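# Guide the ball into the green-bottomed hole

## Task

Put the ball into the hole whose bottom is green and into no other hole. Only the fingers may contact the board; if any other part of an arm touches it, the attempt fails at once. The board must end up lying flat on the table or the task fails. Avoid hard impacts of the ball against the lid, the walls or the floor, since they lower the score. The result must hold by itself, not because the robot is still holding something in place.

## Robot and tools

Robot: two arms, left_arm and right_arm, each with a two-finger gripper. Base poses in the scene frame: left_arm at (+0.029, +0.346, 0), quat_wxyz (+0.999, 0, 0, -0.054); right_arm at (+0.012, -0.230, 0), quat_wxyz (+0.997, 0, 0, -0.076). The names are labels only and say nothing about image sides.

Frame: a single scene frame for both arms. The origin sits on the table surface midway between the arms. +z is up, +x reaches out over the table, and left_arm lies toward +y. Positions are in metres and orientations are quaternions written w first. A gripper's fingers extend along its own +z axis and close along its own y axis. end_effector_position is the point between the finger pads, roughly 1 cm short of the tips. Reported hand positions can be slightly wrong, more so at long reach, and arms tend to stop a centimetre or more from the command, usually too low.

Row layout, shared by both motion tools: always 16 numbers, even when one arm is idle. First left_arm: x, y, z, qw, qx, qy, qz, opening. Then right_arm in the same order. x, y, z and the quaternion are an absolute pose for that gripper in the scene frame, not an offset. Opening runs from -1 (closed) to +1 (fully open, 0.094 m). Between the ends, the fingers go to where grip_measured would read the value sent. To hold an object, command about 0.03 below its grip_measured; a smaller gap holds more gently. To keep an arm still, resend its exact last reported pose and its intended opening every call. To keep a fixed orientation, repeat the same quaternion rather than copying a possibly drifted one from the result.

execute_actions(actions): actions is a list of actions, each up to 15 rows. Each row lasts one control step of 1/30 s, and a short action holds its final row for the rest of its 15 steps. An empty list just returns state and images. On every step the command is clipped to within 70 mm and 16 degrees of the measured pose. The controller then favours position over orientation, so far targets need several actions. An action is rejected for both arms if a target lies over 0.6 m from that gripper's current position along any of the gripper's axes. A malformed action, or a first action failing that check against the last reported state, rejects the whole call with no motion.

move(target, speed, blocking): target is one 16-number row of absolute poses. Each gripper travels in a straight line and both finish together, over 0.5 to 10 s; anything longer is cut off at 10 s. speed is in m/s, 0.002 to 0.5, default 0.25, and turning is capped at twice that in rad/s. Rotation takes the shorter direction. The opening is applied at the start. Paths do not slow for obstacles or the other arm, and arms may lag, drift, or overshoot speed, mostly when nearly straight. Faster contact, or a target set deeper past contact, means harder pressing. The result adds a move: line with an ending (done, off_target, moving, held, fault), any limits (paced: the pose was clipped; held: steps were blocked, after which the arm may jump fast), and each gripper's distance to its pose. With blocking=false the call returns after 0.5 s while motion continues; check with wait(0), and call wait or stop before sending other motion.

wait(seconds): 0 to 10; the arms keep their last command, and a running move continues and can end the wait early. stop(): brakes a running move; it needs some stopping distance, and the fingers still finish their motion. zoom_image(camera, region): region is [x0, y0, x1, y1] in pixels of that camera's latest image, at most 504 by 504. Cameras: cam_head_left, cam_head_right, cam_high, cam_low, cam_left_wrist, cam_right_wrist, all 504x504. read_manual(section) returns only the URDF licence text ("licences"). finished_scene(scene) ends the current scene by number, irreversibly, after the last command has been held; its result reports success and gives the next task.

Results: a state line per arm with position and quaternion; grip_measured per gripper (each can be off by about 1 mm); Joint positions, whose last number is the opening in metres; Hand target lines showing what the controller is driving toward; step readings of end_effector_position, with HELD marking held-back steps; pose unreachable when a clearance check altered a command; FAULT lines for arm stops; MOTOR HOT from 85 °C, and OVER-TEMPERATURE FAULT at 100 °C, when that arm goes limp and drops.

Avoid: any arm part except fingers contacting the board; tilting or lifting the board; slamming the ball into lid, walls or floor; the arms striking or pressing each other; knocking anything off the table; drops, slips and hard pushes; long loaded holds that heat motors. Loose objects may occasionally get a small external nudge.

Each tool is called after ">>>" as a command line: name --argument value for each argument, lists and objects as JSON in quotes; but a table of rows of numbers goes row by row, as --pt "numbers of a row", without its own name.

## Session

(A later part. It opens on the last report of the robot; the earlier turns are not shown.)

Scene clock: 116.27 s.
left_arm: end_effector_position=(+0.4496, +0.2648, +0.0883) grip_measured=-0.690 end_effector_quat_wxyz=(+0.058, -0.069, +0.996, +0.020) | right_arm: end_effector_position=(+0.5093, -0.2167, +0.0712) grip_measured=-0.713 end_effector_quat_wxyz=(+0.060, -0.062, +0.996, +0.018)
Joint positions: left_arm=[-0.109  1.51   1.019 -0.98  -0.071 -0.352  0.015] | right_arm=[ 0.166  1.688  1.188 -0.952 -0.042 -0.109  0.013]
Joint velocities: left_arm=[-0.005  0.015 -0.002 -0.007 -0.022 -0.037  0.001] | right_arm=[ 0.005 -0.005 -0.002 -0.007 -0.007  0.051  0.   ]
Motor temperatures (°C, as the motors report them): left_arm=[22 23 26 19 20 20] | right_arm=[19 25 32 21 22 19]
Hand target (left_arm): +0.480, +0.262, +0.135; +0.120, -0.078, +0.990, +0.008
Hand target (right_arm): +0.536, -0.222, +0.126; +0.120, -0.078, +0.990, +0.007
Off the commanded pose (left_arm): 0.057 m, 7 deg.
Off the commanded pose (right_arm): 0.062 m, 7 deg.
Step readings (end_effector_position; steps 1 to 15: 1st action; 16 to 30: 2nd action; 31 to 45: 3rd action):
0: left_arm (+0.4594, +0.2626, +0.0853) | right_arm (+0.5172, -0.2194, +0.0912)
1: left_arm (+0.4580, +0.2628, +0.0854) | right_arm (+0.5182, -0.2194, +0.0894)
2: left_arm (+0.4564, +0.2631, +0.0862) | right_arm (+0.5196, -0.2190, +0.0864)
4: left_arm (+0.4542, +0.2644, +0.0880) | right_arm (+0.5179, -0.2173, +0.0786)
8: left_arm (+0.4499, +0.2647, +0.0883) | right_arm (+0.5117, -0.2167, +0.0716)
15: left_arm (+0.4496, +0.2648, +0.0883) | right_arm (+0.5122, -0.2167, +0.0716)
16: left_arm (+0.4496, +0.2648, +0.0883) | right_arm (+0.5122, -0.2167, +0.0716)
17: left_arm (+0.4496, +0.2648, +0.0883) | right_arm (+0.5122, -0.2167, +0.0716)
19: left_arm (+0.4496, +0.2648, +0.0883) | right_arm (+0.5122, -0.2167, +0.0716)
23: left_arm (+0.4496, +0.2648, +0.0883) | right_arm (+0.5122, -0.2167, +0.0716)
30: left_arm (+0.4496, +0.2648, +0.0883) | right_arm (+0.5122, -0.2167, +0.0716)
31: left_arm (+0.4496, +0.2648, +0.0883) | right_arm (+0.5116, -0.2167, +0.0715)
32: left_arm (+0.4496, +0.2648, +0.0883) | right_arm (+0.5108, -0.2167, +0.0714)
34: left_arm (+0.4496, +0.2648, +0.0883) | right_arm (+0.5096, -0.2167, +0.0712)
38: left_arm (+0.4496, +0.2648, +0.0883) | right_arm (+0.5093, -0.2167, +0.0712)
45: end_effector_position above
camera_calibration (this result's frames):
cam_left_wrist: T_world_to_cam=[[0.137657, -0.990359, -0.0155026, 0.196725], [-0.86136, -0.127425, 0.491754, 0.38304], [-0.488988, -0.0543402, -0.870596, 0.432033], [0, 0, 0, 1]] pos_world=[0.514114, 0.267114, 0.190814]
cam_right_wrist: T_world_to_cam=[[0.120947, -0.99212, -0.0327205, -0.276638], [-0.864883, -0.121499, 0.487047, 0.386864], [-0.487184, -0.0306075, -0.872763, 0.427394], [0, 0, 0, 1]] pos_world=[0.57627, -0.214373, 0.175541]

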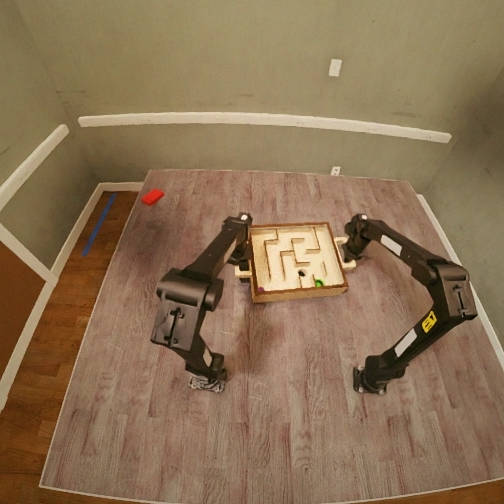

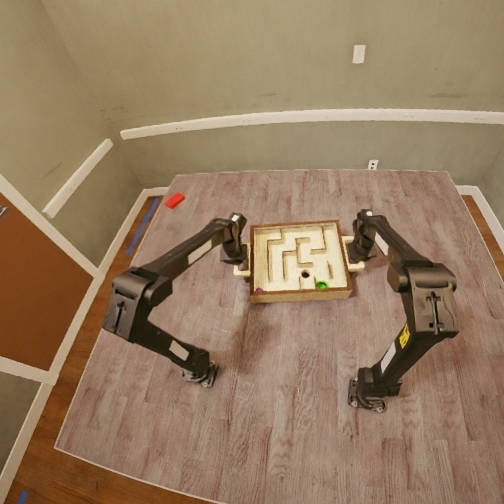

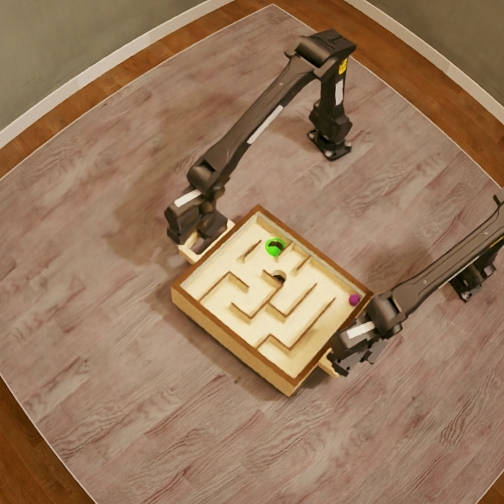

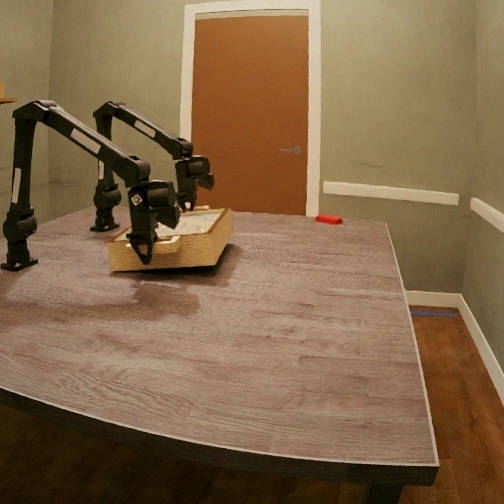

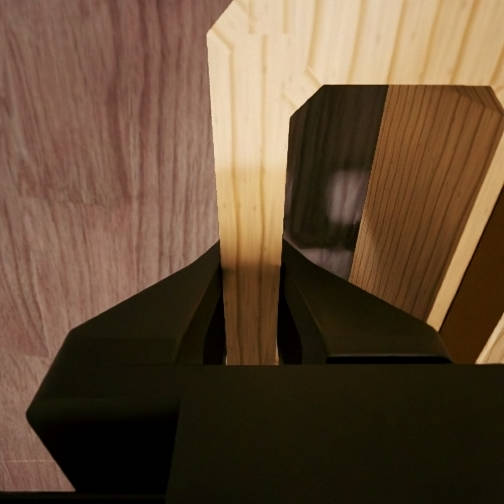

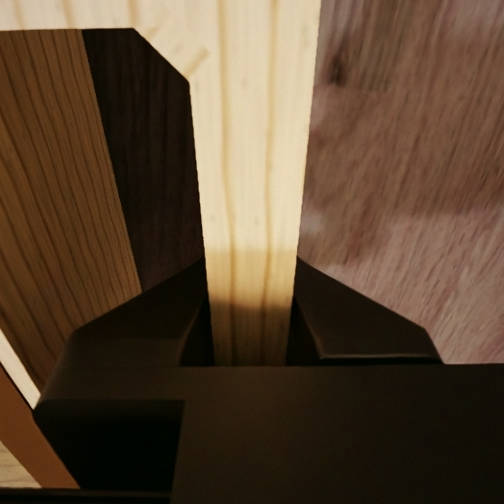

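>>> execute_actions --actions '[[[0.50,0.261,0.155,0.10,-0.078,0.991,0.006,-0.75,0.56,-0.222,0.115,0.10,-0.078,0.991,0.006,-0.75]],[[0.50,0.261,0.155,0.10,-0.078,0.991,0.006,-0.75,0.56,-0.222,0.115,0.10,-0.078,0.991,0.006,-0.75]]]'

>>> zoom_image --camera "cam_high" --region '[150,200,370,420]'

Scene clock: 121.80 s.
left_arm: end_effector_position=(+0.4596, +0.2632, +0.1045) grip_measured=-0.690 end_effector_quat_wxyz=(+0.045, -0.071, +0.996, +0.022) | right_arm: end_effector_position=(+0.5228, -0.2175, +0.0800) grip_measured=-0.713 end_effector_quat_wxyz=(+0.053, -0.065, +0.996, +0.016)
Joint positions: left_arm=[-0.106  1.529  1.09  -1.057 -0.068 -0.354  0.015] | right_arm=[ 0.166  1.716  1.252 -1.001 -0.037 -0.115  0.013]
Joint velocities: left_arm=[-0.005 -0.015  0.002 -0.012 -0.095  0.081  0.   ] | right_arm=[-0.024  0.005 -0.007 -0.007 -0.037 -0.037 -0.   ]
Motor temperatures (°C, as the motors report them): left_arm=[22 23 27 19 19 20] | right_arm=[19 25 33 21 22 19]
Hand target (left_arm): +0.496, +0.262, +0.155; +0.101, -0.077, +0.992, +0.006
Hand target (right_arm): +0.556, -0.222, +0.117; +0.100, -0.078, +0.992, +0.005
Off the commanded pose (left_arm): 0.065 m, 7 deg.
Off the commanded pose (right_arm): 0.051 m, 6 deg.
Step readings (end_effector_position; steps 1 to 15: 1st action; 16 to 30: 2nd action):
0: left_arm (+0.4496, +0.2648, +0.0883) | right_arm (+0.5093, -0.2167, +0.0712)
1: left_arm (+0.4489, +0.2642, +0.0890) | right_arm (+0.5098, -0.2170, +0.0720)
2: left_arm (+0.4481, +0.2639, +0.0905) | right_arm (+0.5102, -0.2173, +0.0728)
4: left_arm (+0.4496, +0.2632, +0.0945) | right_arm (+0.5130, -0.2177, +0.0741)
8: left_arm (+0.4570, +0.2631, +0.1030) | right_arm (+0.5199, -0.2176, +0.0772)
15: left_arm (+0.4601, +0.2631, +0.1055) | right_arm (+0.5235, -0.2175, +0.0806)
16: left_arm (+0.4599, +0.2632, +0.1051) | right_arm (+0.5232, -0.2175, +0.0804)
17: left_arm (+0.4598, +0.2632, +0.1048) | right_arm (+0.5230, -0.2175, +0.0804)
19: left_arm (+0.4596, +0.2632, +0.1045) | right_arm (+0.5228, -0.2175, +0.0800)
23: left_arm (+0.4596, +0.2632, +0.1045) | right_arm (+0.5228, -0.2175, +0.0800)
30: end_effector_position above
camera_calibration (this result's frames):
cam_left_wrist: T_world_to_cam=[[0.142145, -0.989634, -0.0204822, 0.192358], [-0.848001, -0.132423, 0.513185, 0.376466], [-0.510577, -0.0555779, -0.858034, 0.459884], [0, 0, 0, 1]] pos_world=[0.526707, 0.265776, 0.20534]
cam_right_wrist: T_world_to_cam=[[0.12558, -0.991694, -0.0277924, -0.281496], [-0.85822, -0.122646, 0.498415, 0.389515], [-0.497683, -0.0387388, -0.866493, 0.444843], [0, 0, 0, 1]] pos_world=[0.59103, -0.214153, 0.18349]

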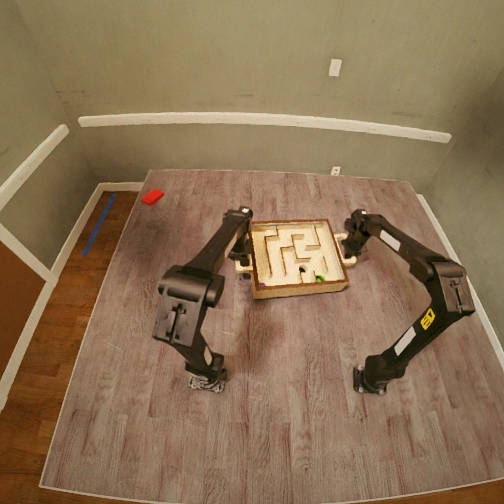

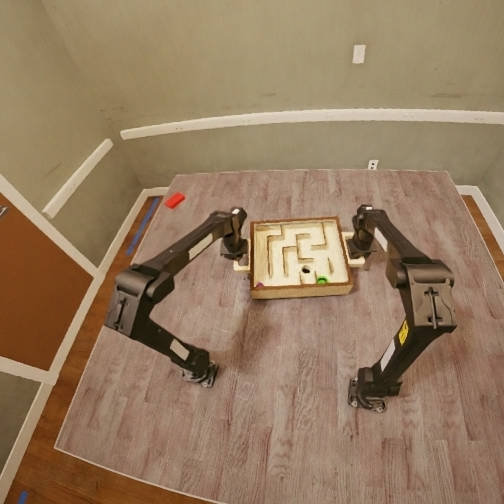

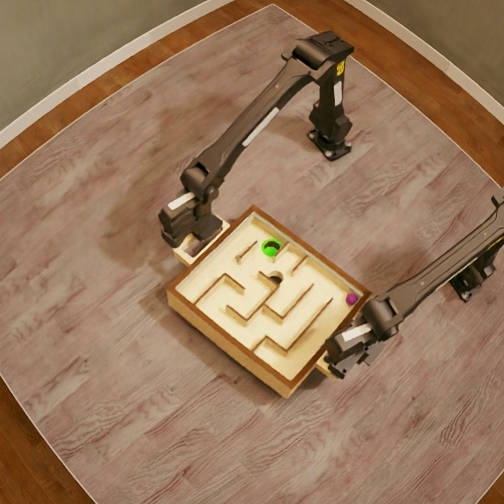

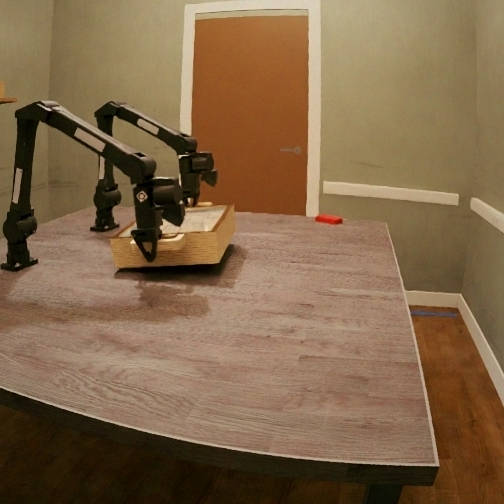

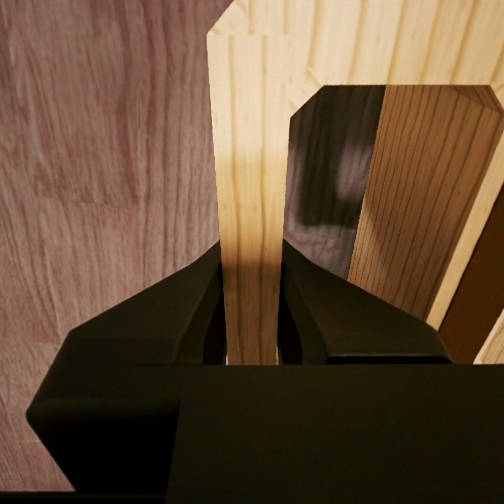

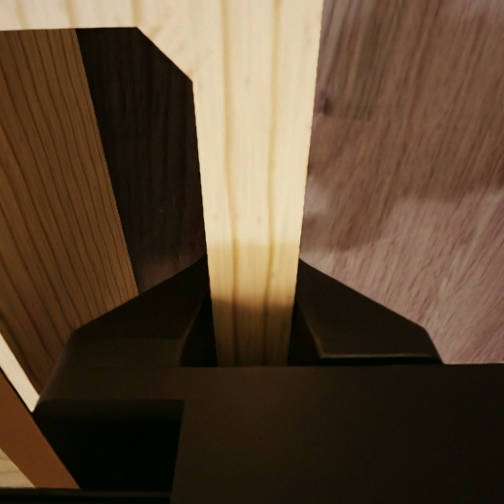

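Region (150, 200, 370, 420) of cam_high's 504x504 image, scaled by 2.291, with more detail than that image has.

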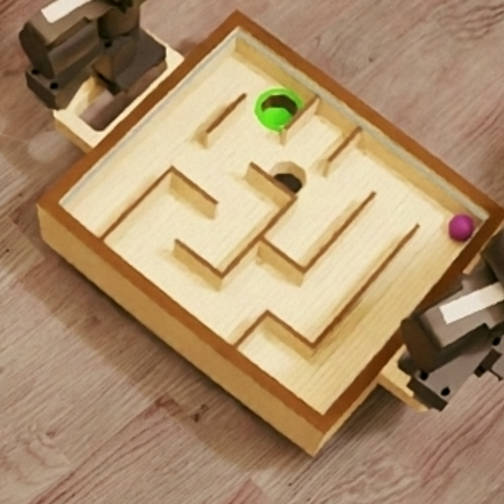

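>>> wait --seconds 0.5

>>> zoom_image --camera "cam_high" --region '[150,200,370,420]'

Scene clock: 127.40 s.
left_arm: end_effector_position=(+0.4596, +0.2632, +0.1045) grip_measured=-0.690 end_effector_quat_wxyz=(+0.045, -0.071, +0.996, +0.022) | right_arm: end_effector_position=(+0.5228, -0.2175, +0.0800) grip_measured=-0.713 end_effector_quat_wxyz=(+0.053, -0.065, +0.996, +0.016)
Joint positions: left_arm=[-0.106  1.529  1.09  -1.057 -0.068 -0.354  0.015] | right_arm=[ 0.166  1.716  1.252 -1.001 -0.037 -0.115  0.013]
Joint velocities: left_arm=[-0.005  0.005  0.012 -0.012 -0.066 -0.022 -0.001] | right_arm=[-0.015 -0.005 -0.007 -0.002  0.022  0.037 -0.001]
Motor temperatures (°C, as the motors report them): left_arm=[22 23 28 19 19 20] | right_arm=[19 25 34 21 22 19]
Hand target (left_arm): +0.496, +0.262, +0.155; +0.101, -0.077, +0.992, +0.006
Hand target (right_arm): +0.556, -0.222, +0.117; +0.100, -0.078, +0.992, +0.005
Off the commanded pose (left_arm): 0.065 m, 7 deg.
Off the commanded pose (right_arm): 0.051 m, 6 deg.
wait: 0.50 s; at rest from the start
camera_calibration (this result's frames):
cam_left_wrist: T_world_to_cam=[[0.142145, -0.989634, -0.0204822, 0.192358], [-0.848001, -0.132423, 0.513185, 0.376466], [-0.510577, -0.0555779, -0.858034, 0.459884], [0, 0, 0, 1]] pos_world=[0.526707, 0.265776, 0.20534]
cam_right_wrist: T_world_to_cam=[[0.12558, -0.991694, -0.0277924, -0.281496], [-0.85822, -0.122646, 0.498415, 0.389515], [-0.497683, -0.0387388, -0.866493, 0.444843], [0, 0, 0, 1]] pos_world=[0.59103, -0.214153, 0.18349]

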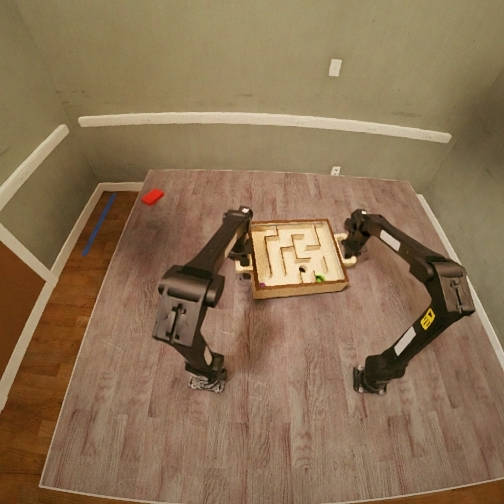

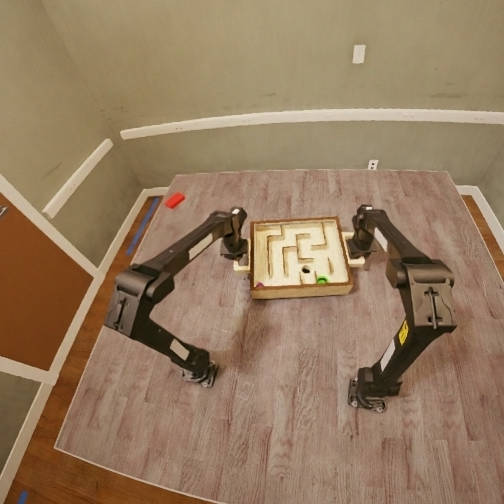

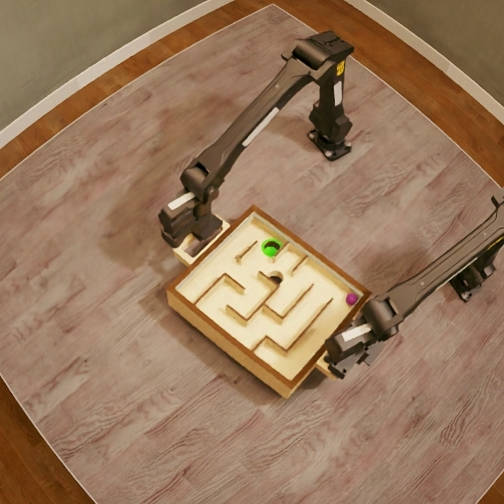

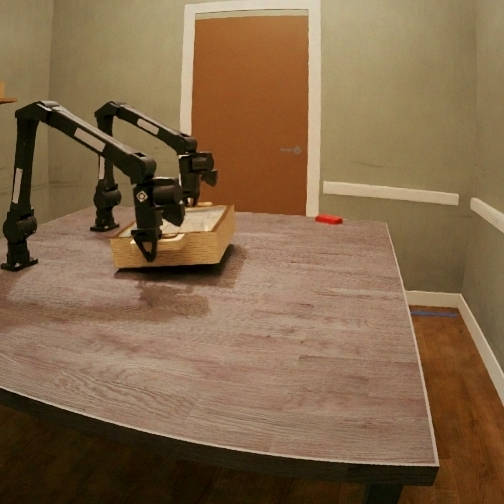

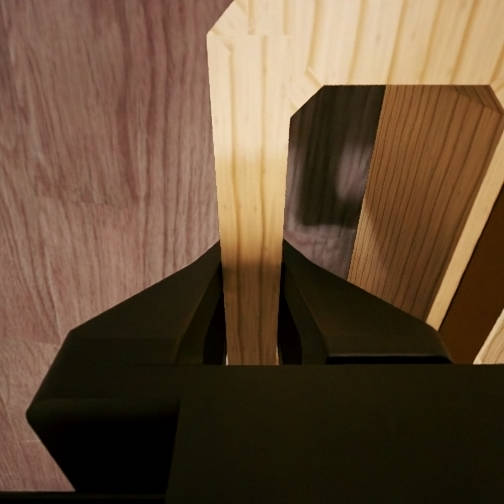

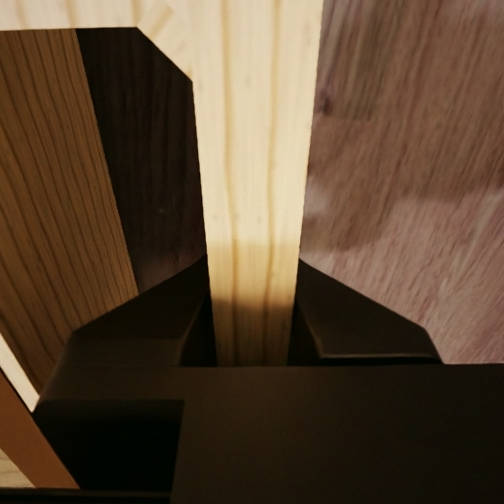

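Region (150, 200, 370, 420) of cam_high's 504x504 image, scaled by 2.291, with more detail than that image has.

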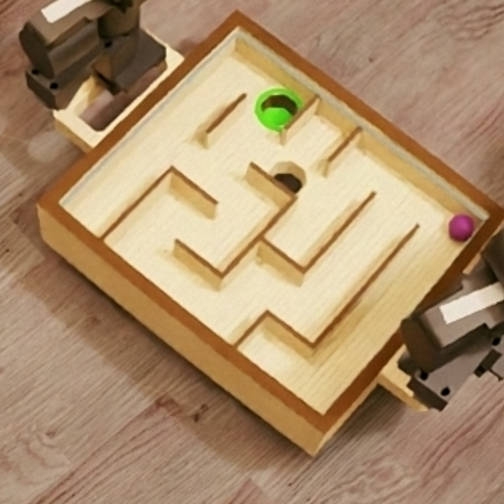

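>>> execute_actions --actions '[[[0.50,0.261,0.17,0.09,-0.078,0.992,0.006,-0.75,0.56,-0.222,0.115,0.10,-0.078,0.991,0.006,-0.75]],[[0.50,0.261,0.17,0.09,-0.078,0.992,0.006,-0.75,0.56,-0.222,0.115,0.10,-0.078,0.991,0.006,-0.75]]]'

>>> zoom_image --camera "cam_high" --region '[150,200,370,420]'

Scene clock: 134.97 s.
left_arm: end_effector_position=(+0.4592, +0.2627, +0.1160) grip_measured=-0.690 end_effector_quat_wxyz=(+0.032, -0.070, +0.997, +0.024) | right_arm: end_effector_position=(+0.5221, -0.2175, +0.0798) grip_measured=-0.713 end_effector_quat_wxyz=(+0.051, -0.064, +0.996, +0.016)
Joint positions: left_arm=[-0.106  1.532  1.127 -1.118 -0.064 -0.353  0.015] | right_arm=[ 0.166  1.717  1.252 -1.005 -0.037 -0.113  0.013]
Joint velocities: left_arm=[-0.005  0.005 -0.007  0.017 -0.081 -0.081 -0.   ] | right_arm=[ 0.005 -0.015 -0.012 -0.022 -0.037  0.022 -0.   ]
Motor temperatures (°C, as the motors report them): left_arm=[22 23 30 19 19 20] | right_arm=[19 25 34 21 22 19]
Hand target (left_arm): +0.496, +0.262, +0.170; +0.091, -0.077, +0.993, +0.006
Hand target (right_arm): +0.556, -0.222, +0.117; +0.100, -0.078, +0.992, +0.005
Off the commanded pose (left_arm): 0.068 m, 7 deg.
Off the commanded pose (right_arm): 0.052 m, 6 deg.
Step readings (end_effector_position; steps 1 to 15: 1st action; 16 to 30: 2nd action):
0: left_arm (+0.4596, +0.2632, +0.1045) | right_arm (+0.5228, -0.2175, +0.0800)
1: left_arm (+0.4590, +0.2631, +0.1053) | right_arm (+0.5228, -0.2175, +0.0800)
2: left_arm (+0.4579, +0.2632, +0.1066) | right_arm (+0.5228, -0.2175, +0.0800)
4: left_arm (+0.4577, +0.2630, +0.1109) | right_arm (+0.5218, -0.2176, +0.0797)
8: left_arm (+0.4597, +0.2626, +0.1161) | right_arm (+0.5221, -0.2175, +0.0798)
15: left_arm (+0.4592, +0.2627, +0.1160) | right_arm (+0.5221, -0.2175, +0.0798)
16: left_arm (+0.4592, +0.2627, +0.1160) | right_arm (+0.5221, -0.2175, +0.0798)
17: left_arm (+0.4592, +0.2627, +0.1160) | right_arm (+0.5221, -0.2175, +0.0798)
19: left_arm (+0.4592, +0.2627, +0.1160) | right_arm (+0.5221, -0.2175, +0.0798)
23: left_arm (+0.4592, +0.2627, +0.1160) | right_arm (+0.5221, -0.2175, +0.0798)
30: end_effector_position above
camera_calibration (this result's frames):
cam_left_wrist: T_world_to_cam=[[0.140164, -0.989765, -0.0268042, 0.193837], [-0.833886, -0.132599, 0.535772, 0.36104], [-0.533843, -0.0527446, -0.843937, 0.477827], [0, 0, 0, 1]] pos_world=[0.528982, 0.264929, 0.215016]
cam_right_wrist: T_world_to_cam=[[0.123994, -0.991865, -0.0287977, -0.280482], [-0.856269, -0.121618, 0.502008, 0.387895], [-0.501426, -0.0375873, -0.864384, 0.446339], [0, 0, 0, 1]] pos_world=[0.590727, -0.214249, 0.183004]

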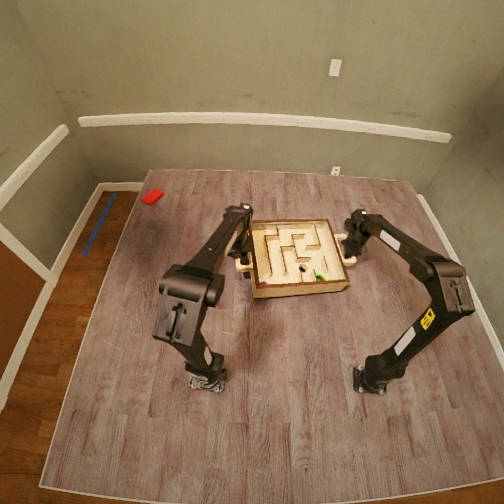

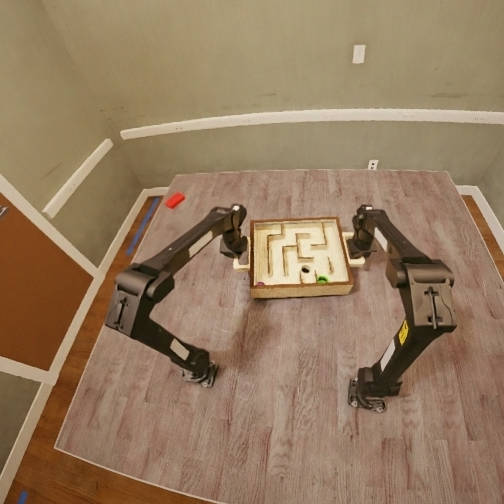

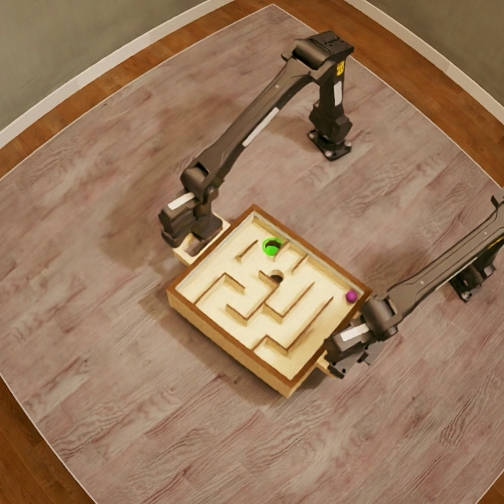

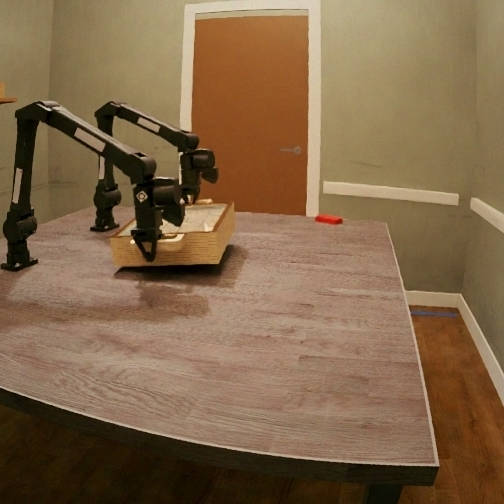

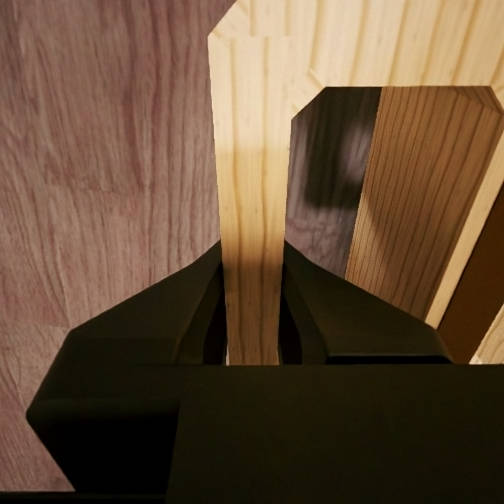

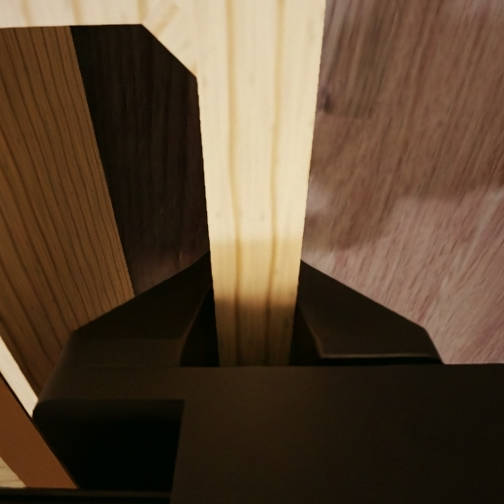

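Region (150, 200, 370, 420) of cam_high's 504x504 image, scaled by 2.291, with more detail than that image has.

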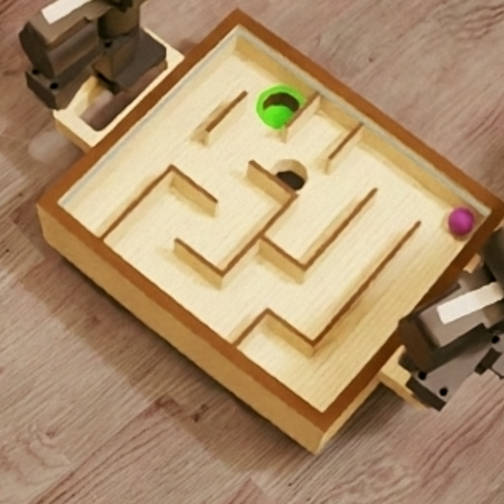

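>>> execute_actions --actions '[[[0.50,0.261,0.15,0.075,-0.078,0.994,0.005,-0.75,0.56,-0.222,0.12,0.075,-0.078,0.994,0.005,-0.75]],[[0.50,0.261,0.15,0.075,-0.078,0.994,0.005,-0.75,0.56,-0.222,0.12,0.075,-0.078,0.994,0.005,-0.75]]]'

>>> zoom_image --camera "cam_high" --region '[150,200,370,420]'

Scene clock: 141.07 s.
left_arm: end_effector_position=(+0.4586, +0.2618, +0.1031) grip_measured=-0.690 end_effector_quat_wxyz=(+0.015, -0.072, +0.997, +0.019) | right_arm: end_effector_position=(+0.5220, -0.2193, +0.0807) grip_measured=-0.713 end_effector_quat_wxyz=(+0.025, -0.067, +0.997, +0.012)
Joint positions: left_arm=[-0.101  1.563  1.128 -1.118 -0.045 -0.353  0.015] | right_arm=[ 0.166  1.744  1.295 -1.073 -0.026 -0.12   0.013]
Joint velocities: left_arm=[-0.024 -0.024 -0.007 -0.007  0.007  0.022  0.   ] | right_arm=[-0.005 -0.005 -0.017 -0.012  0.022 -0.007  0.001]
Motor temperatures (°C, as the motors report them): left_arm=[22 23 30 19 19 20] | right_arm=[19 25 35 21 22 19]
Hand target (left_arm): +0.496, +0.262, +0.150; +0.075, -0.078, +0.994, +0.005
Hand target (right_arm): +0.556, -0.222, +0.122; +0.076, -0.078, +0.994, +0.004
Off the commanded pose (left_arm): 0.063 m, 7 deg.
Off the commanded pose (right_arm): 0.055 m, 6 deg.
Step readings (end_effector_position; steps 1 to 15: 1st action; 16 to 30: 2nd action):
0: left_arm (+0.4592, +0.2627, +0.1160) | right_arm (+0.5221, -0.2175, +0.0798)
1: left_arm (+0.4591, +0.2627, +0.1151) | right_arm (+0.5214, -0.2176, +0.0806)
2: left_arm (+0.4594, +0.2625, +0.1140) | right_arm (+0.5209, -0.2179, +0.0818)
4: left_arm (+0.4591, +0.2622, +0.1092) | right_arm (+0.5223, -0.2187, +0.0845)
8: left_arm (+0.4586, +0.2619, +0.1031) | right_arm (+0.5227, -0.2193, +0.0834)
15: left_arm (+0.4586, +0.2618, +0.1031) | right_arm (+0.5218, -0.2193, +0.0805)
16: left_arm (+0.4586, +0.2618, +0.1031) | right_arm (+0.5220, -0.2193, +0.0807)
17: left_arm (+0.4586, +0.2618, +0.1031) | right_arm (+0.5220, -0.2193, +0.0807)
19: left_arm (+0.4586, +0.2618, +0.1031) | right_arm (+0.5220, -0.2193, +0.0807)
23: left_arm (+0.4586, +0.2618, +0.1031) | right_arm (+0.5220, -0.2193, +0.0807)
30: end_effector_position above
camera_calibration (this result's frames):
cam_left_wrist: T_world_to_cam=[[0.144043, -0.989386, -0.0191595, 0.190019], [-0.814589, -0.129543, 0.565387, 0.35464], [-0.561868, -0.0658328, -0.824603, 0.480852], [0, 0, 0, 1]] pos_world=[0.531691, 0.265599, 0.199644]
cam_right_wrist: T_world_to_cam=[[0.128262, -0.991461, -0.023541, -0.284832], [-0.828562, -0.120172, 0.546848, 0.369408], [-0.545008, -0.0506345, -0.836901, 0.464644], [0, 0, 0, 1]] pos_world=[0.595845, -0.21448, 0.180146]

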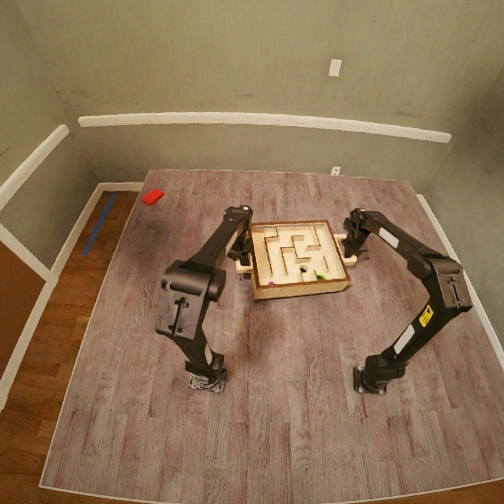

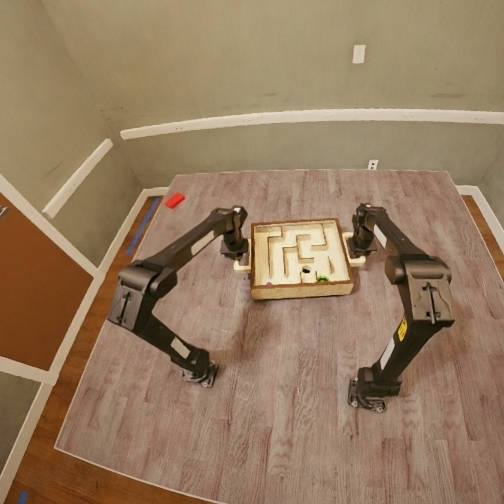

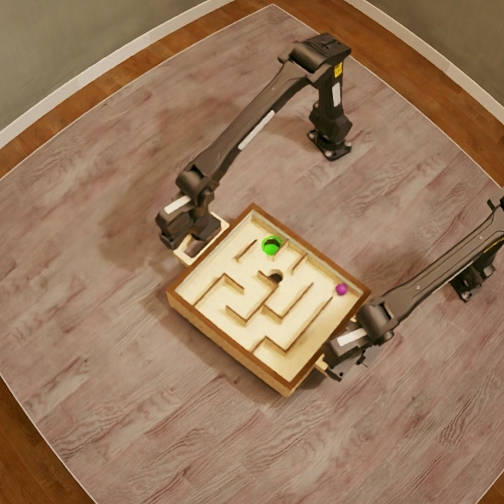

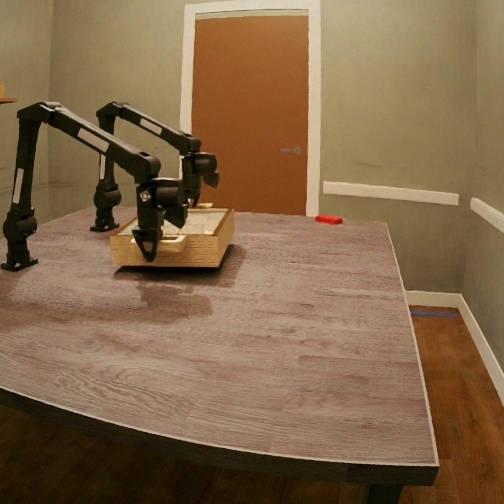

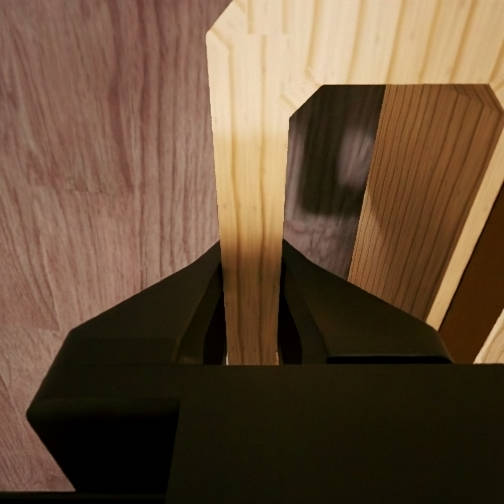

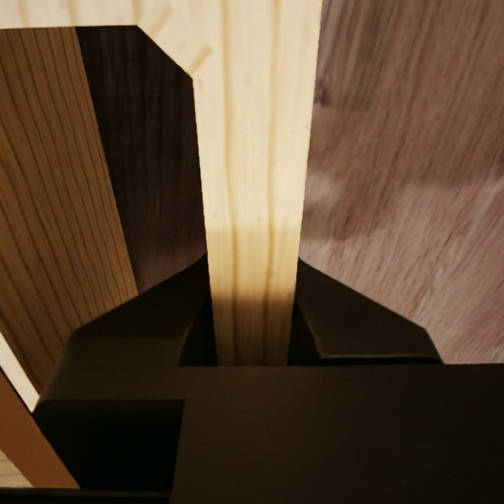

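Region (150, 200, 370, 420) of cam_high's 504x504 image, scaled by 2.291, with more detail than that image has.

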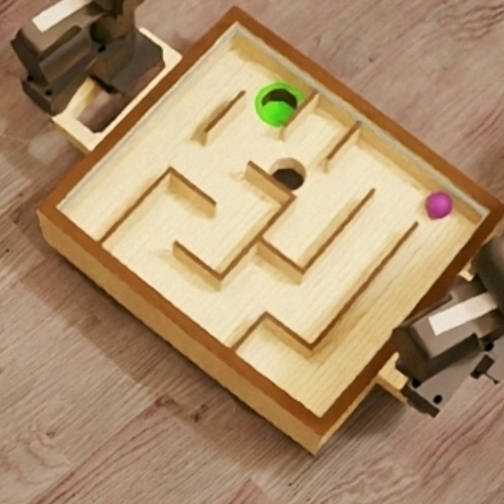

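>>> execute_actions --actions '[[[0.50,0.261,0.13,0.11,-0.078,0.991,0.006,-0.75,0.56,-0.222,0.135,0.11,-0.078,0.991,0.006,-0.75]],[[0.50,0.261,0.13,0.11,-0.078,0.991,0.006,-0.75,0.56,-0.222,0.135,0.11,-0.078,0.991,0.006,-0.75]]]'

>>> zoom_image --camera "cam_high" --region '[150,200,370,420]'

Scene clock: 145.97 s.
left_arm: end_effector_position=(+0.4735, +0.2614, +0.0970) grip_measured=-0.690 end_effector_quat_wxyz=(+0.052, -0.069, +0.996, +0.016) | right_arm: end_effector_position=(+0.5326, -0.2203, +0.0814) grip_measured=-0.713 end_effector_quat_wxyz=(+0.047, -0.063, +0.997, +0.011)
Joint positions: left_arm=[-0.101  1.562  1.106 -1.023 -0.06  -0.344  0.015] | right_arm=[ 0.164  1.744  1.295 -1.03  -0.027 -0.113  0.013]
Joint velocities: left_arm=[ 0.005 -0.005  0.002 -0.022 -0.022  0.037 -0.   ] | right_arm=[-0.005 -0.015 -0.007 -0.012 -0.007  0.022 -0.   ]
Motor temperatures (°C, as the motors report them): left_arm=[22 23 30 19 19 20] | right_arm=[19 25 35 21 22 19]
Hand target (left_arm): +0.499, +0.261, +0.130; +0.110, -0.078, +0.991, +0.006
Hand target (right_arm): +0.556, -0.222, +0.136; +0.110, -0.079, +0.991, +0.005
Off the commanded pose (left_arm): 0.042 m, 7 deg.
Off the commanded pose (right_arm): 0.060 m, 8 deg.
Step readings (end_effector_position; steps 1 to 15: 1st action; 16 to 30: 2nd action):
0: left_arm (+0.4586, +0.2618, +0.1031) | right_arm (+0.5220, -0.2193, +0.0807)
1: left_arm (+0.4607, +0.2623, +0.1022) | right_arm (+0.5225, -0.2191, +0.0807)
2: left_arm (+0.4643, +0.2623, +0.1007) | right_arm (+0.5237, -0.2190, +0.0808)
4: left_arm (+0.4695, +0.2618, +0.0977) | right_arm (+0.5292, -0.2193, +0.0811)
8: left_arm (+0.4737, +0.2613, +0.0974) | right_arm (+0.5326, -0.2201, +0.0814)
15: left_arm (+0.4735, +0.2614, +0.0970) | right_arm (+0.5326, -0.2203, +0.0814)
16: left_arm (+0.4735, +0.2614, +0.0970) | right_arm (+0.5326, -0.2203, +0.0814)
17: left_arm (+0.4735, +0.2614, +0.0970) | right_arm (+0.5326, -0.2203, +0.0814)
19: left_arm (+0.4735, +0.2614, +0.0970) | right_arm (+0.5326, -0.2203, +0.0814)
23: left_arm (+0.4735, +0.2614, +0.0970) | right_arm (+0.5326, -0.2203, +0.0814)
30: end_effector_position above
camera_calibration (this result's frames):
cam_left_wrist: T_world_to_cam=[[0.137247, -0.9905, -0.00855071, 0.189769], [-0.855954, -0.122939, 0.502224, 0.394116], [-0.498504, -0.0616095, -0.864695, 0.456935], [0, 0, 0, 1]] pos_world=[0.539084, 0.26457, 0.198798]
cam_right_wrist: T_world_to_cam=[[0.120527, -0.992517, -0.0195732, -0.283581], [-0.852279, -0.113567, 0.51061, 0.394697], [-0.509012, -0.0448605, -0.85959, 0.454938], [0, 0, 0, 1]] pos_world=[0.60214, -0.216226, 0.183973]

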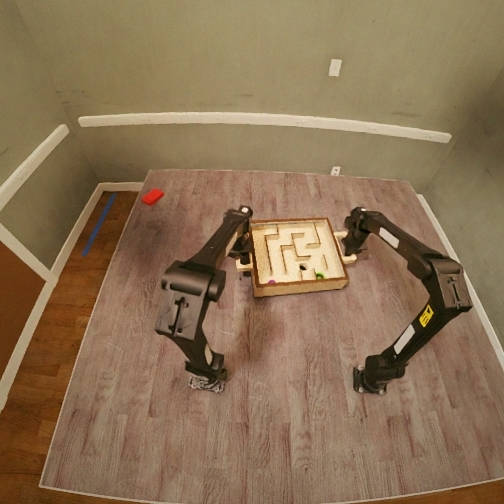

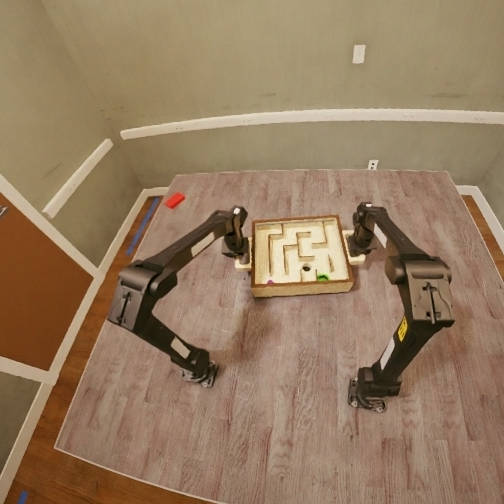

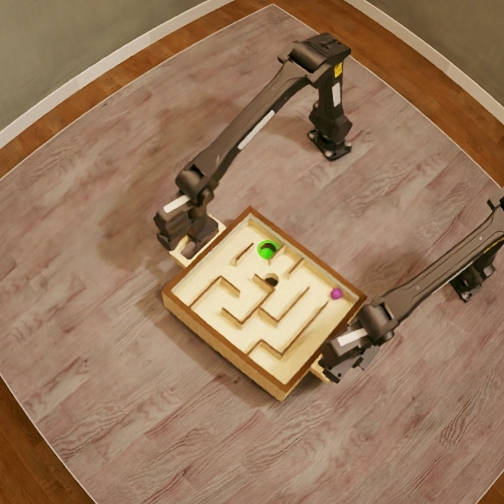

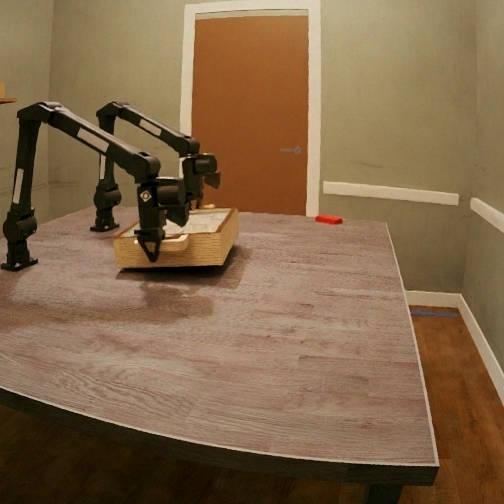

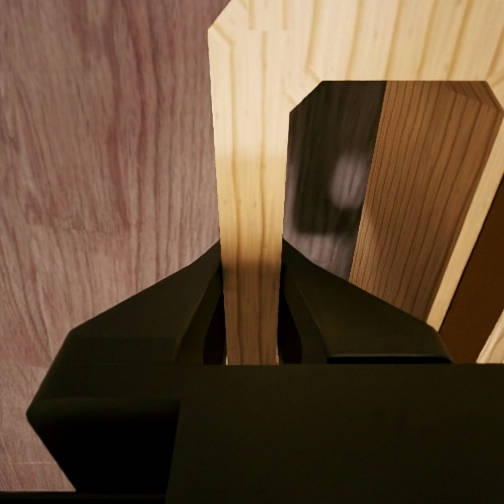

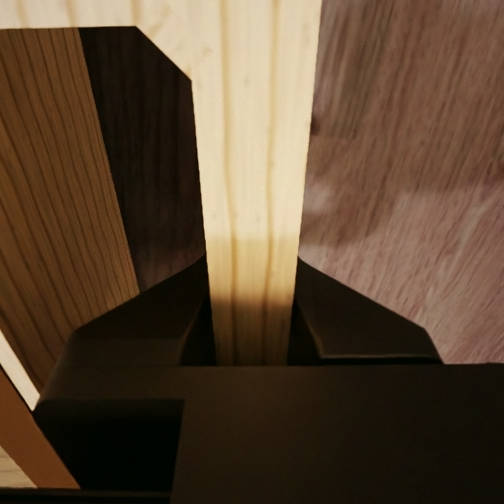

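Region (150, 200, 370, 420) of cam_high's 504x504 image, scaled by 2.291, with more detail than that image has.

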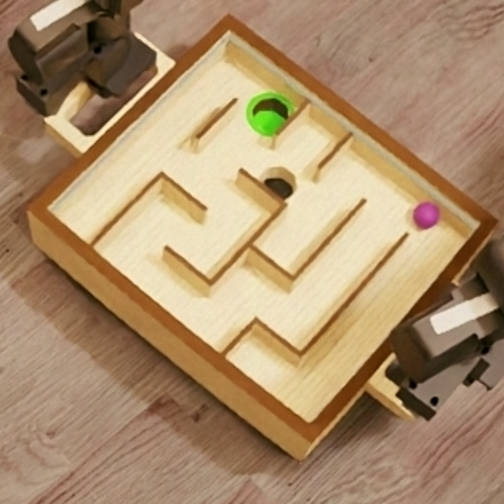

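>>> execute_actions --actions '[[[0.50,0.261,0.145,0.075,-0.078,0.994,0.005,-0.75,0.56,-0.222,0.125,0.075,-0.078,0.994,0.005,-0.75]],[[0.50,0.261,0.145,0.075,-0.078,0.994,0.005,-0.75,0.56,-0.222,0.125,0.075,-0.078,0.994,0.005,-0.75]],[[0.50,0.261,0.135,0.11,-0.078,0.991,0.006,-0.75,0.56,-0.222,0.135,0.11,-0.078,0.991,0.006,-0.75]]]'

>>> zoom_image --camera "cam_high" --region '[150,200,370,420]'

Scene clock: 153.60 s.
left_arm: end_effector_position=(+0.4748, +0.2612, +0.0984) grip_measured=-0.690 end_effector_quat_wxyz=(+0.052, -0.070, +0.996, +0.016) | right_arm: end_effector_position=(+0.5347, -0.2203, +0.0835) grip_measured=-0.713 end_effector_quat_wxyz=(+0.048, -0.064, +0.997, +0.011)
Joint positions: left_arm=[-0.1    1.565  1.113 -1.029 -0.059 -0.346  0.015] | right_arm=[ 0.164  1.745  1.302 -1.033 -0.027 -0.115  0.013]
Joint velocities: left_arm=[-0.005 -0.015 -0.007  0.007 -0.007 -0.007  0.   ] | right_arm=[-0.015 -0.005 -0.007 -0.002 -0.022  0.022 -0.002]
Motor temperatures (°C, as the motors report them): left_arm=[22 23 29 19 19 20] | right_arm=[19 25 35 21 22 19]
Hand target (left_arm): +0.499, +0.261, +0.135; +0.110, -0.077, +0.991, +0.006
Hand target (right_arm): +0.556, -0.222, +0.136; +0.110, -0.079, +0.991, +0.005
Off the commanded pose (left_arm): 0.044 m, 7 deg.
Off the commanded pose (right_arm): 0.057 m, 7 deg.
Step readings (end_effector_position; steps 1 to 15: 1st action; 16 to 30: 2nd action; 31 to 45: 3rd action):
0: left_arm (+0.4735, +0.2614, +0.0970) | right_arm (+0.5326, -0.2203, +0.0814)
1: left_arm (+0.4717, +0.2610, +0.0971) | right_arm (+0.5322, -0.2206, +0.0820)
2: left_arm (+0.4688, +0.2608, +0.0977) | right_arm (+0.5308, -0.2207, +0.0827)
4: left_arm (+0.4643, +0.2608, +0.0982) | right_arm (+0.5260, -0.2208, +0.0830)
8: left_arm (+0.4610, +0.2609, +0.0983) | right_arm (+0.5225, -0.2209, +0.0826)
15: left_arm (+0.4613, +0.2608, +0.0986) | right_arm (+0.5225, -0.2209, +0.0826)
16: left_arm (+0.4613, +0.2608, +0.0986) | right_arm (+0.5225, -0.2209, +0.0826)
17: left_arm (+0.4613, +0.2608, +0.0986) | right_arm (+0.5225, -0.2209, +0.0826)
19: left_arm (+0.4613, +0.2608, +0.0986) | right_arm (+0.5225, -0.2209, +0.0826)
23: left_arm (+0.4613, +0.2608, +0.0986) | right_arm (+0.5225, -0.2209, +0.0826)
30: left_arm (+0.4613, +0.2608, +0.0986) | right_arm (+0.5225, -0.2209, +0.0826)
31: left_arm (+0.4630, +0.2613, +0.0984) | right_arm (+0.5233, -0.2206, +0.0827)
32: left_arm (+0.4656, +0.2614, +0.0981) | right_arm (+0.5249, -0.2204, +0.0828)
34: left_arm (+0.4707, +0.2612, +0.0980) | right_arm (+0.5303, -0.2203, +0.0831)
38: left_arm (+0.4748, +0.2612, +0.0984) | right_arm (+0.5347, -0.2203, +0.0835)
45: end_effector_position above
camera_calibration (this result's frames):
cam_left_wrist: T_world_to_cam=[[0.139015, -0.99026, -0.00774783, 0.188482], [-0.855073, -0.123977, 0.503468, 0.394289], [-0.499525, -0.0633647, -0.863979, 0.45967], [0, 0, 0, 1]] pos_world=[0.540561, 0.264656, 0.200094]
cam_right_wrist: T_world_to_cam=[[0.122478, -0.992289, -0.0190117, -0.284812], [-0.853837, -0.115115, 0.507652, 0.396183], [-0.505926, -0.0459433, -0.861352, 0.456066], [0, 0, 0, 1]] pos_world=[0.603895, -0.216056, 0.186296]

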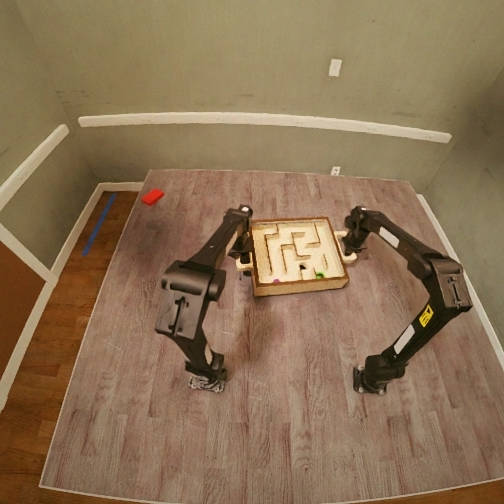

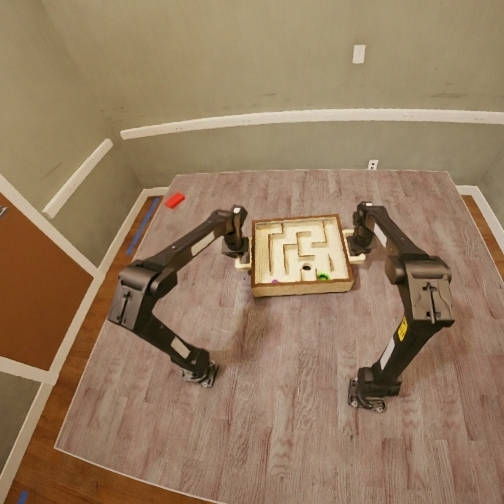

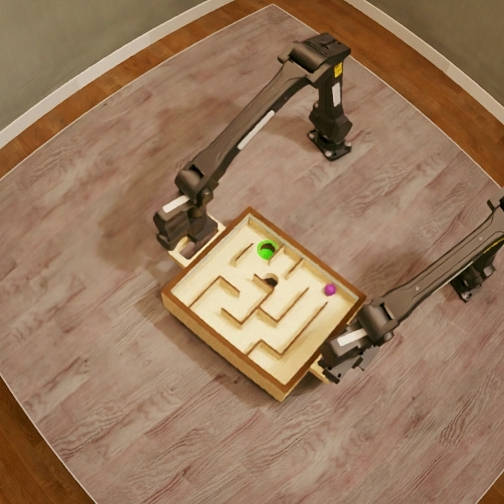

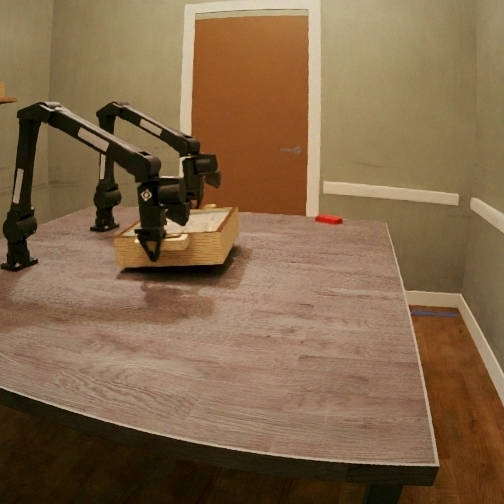

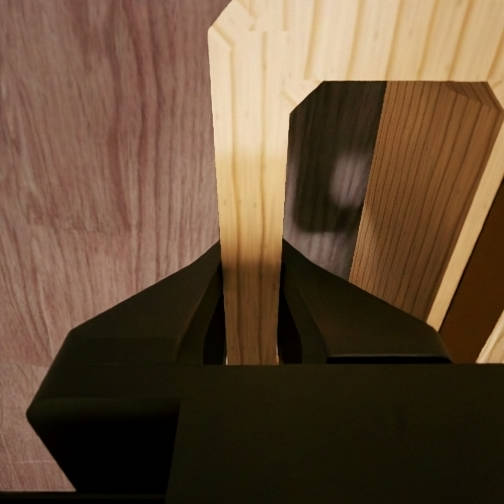

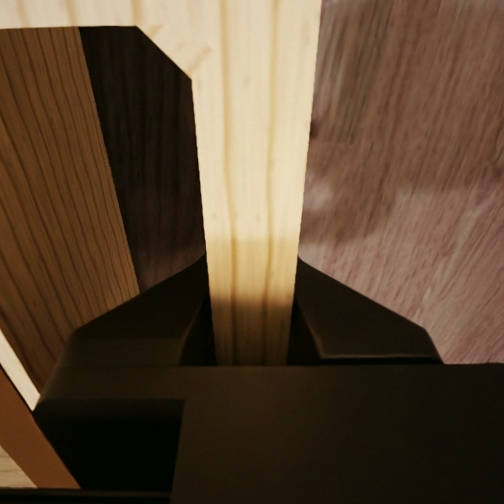

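Region (150, 200, 370, 420) of cam_high's 504x504 image, scaled by 2.291, with more detail than that image has.

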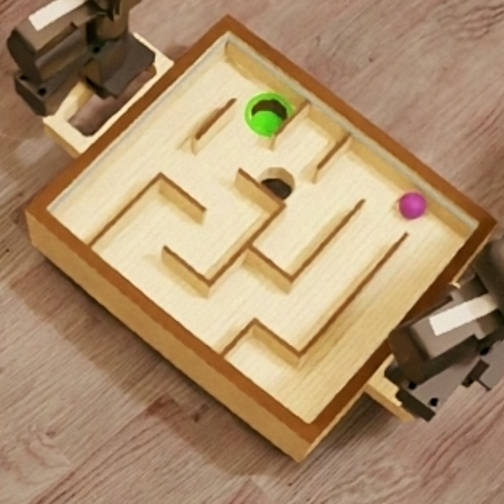

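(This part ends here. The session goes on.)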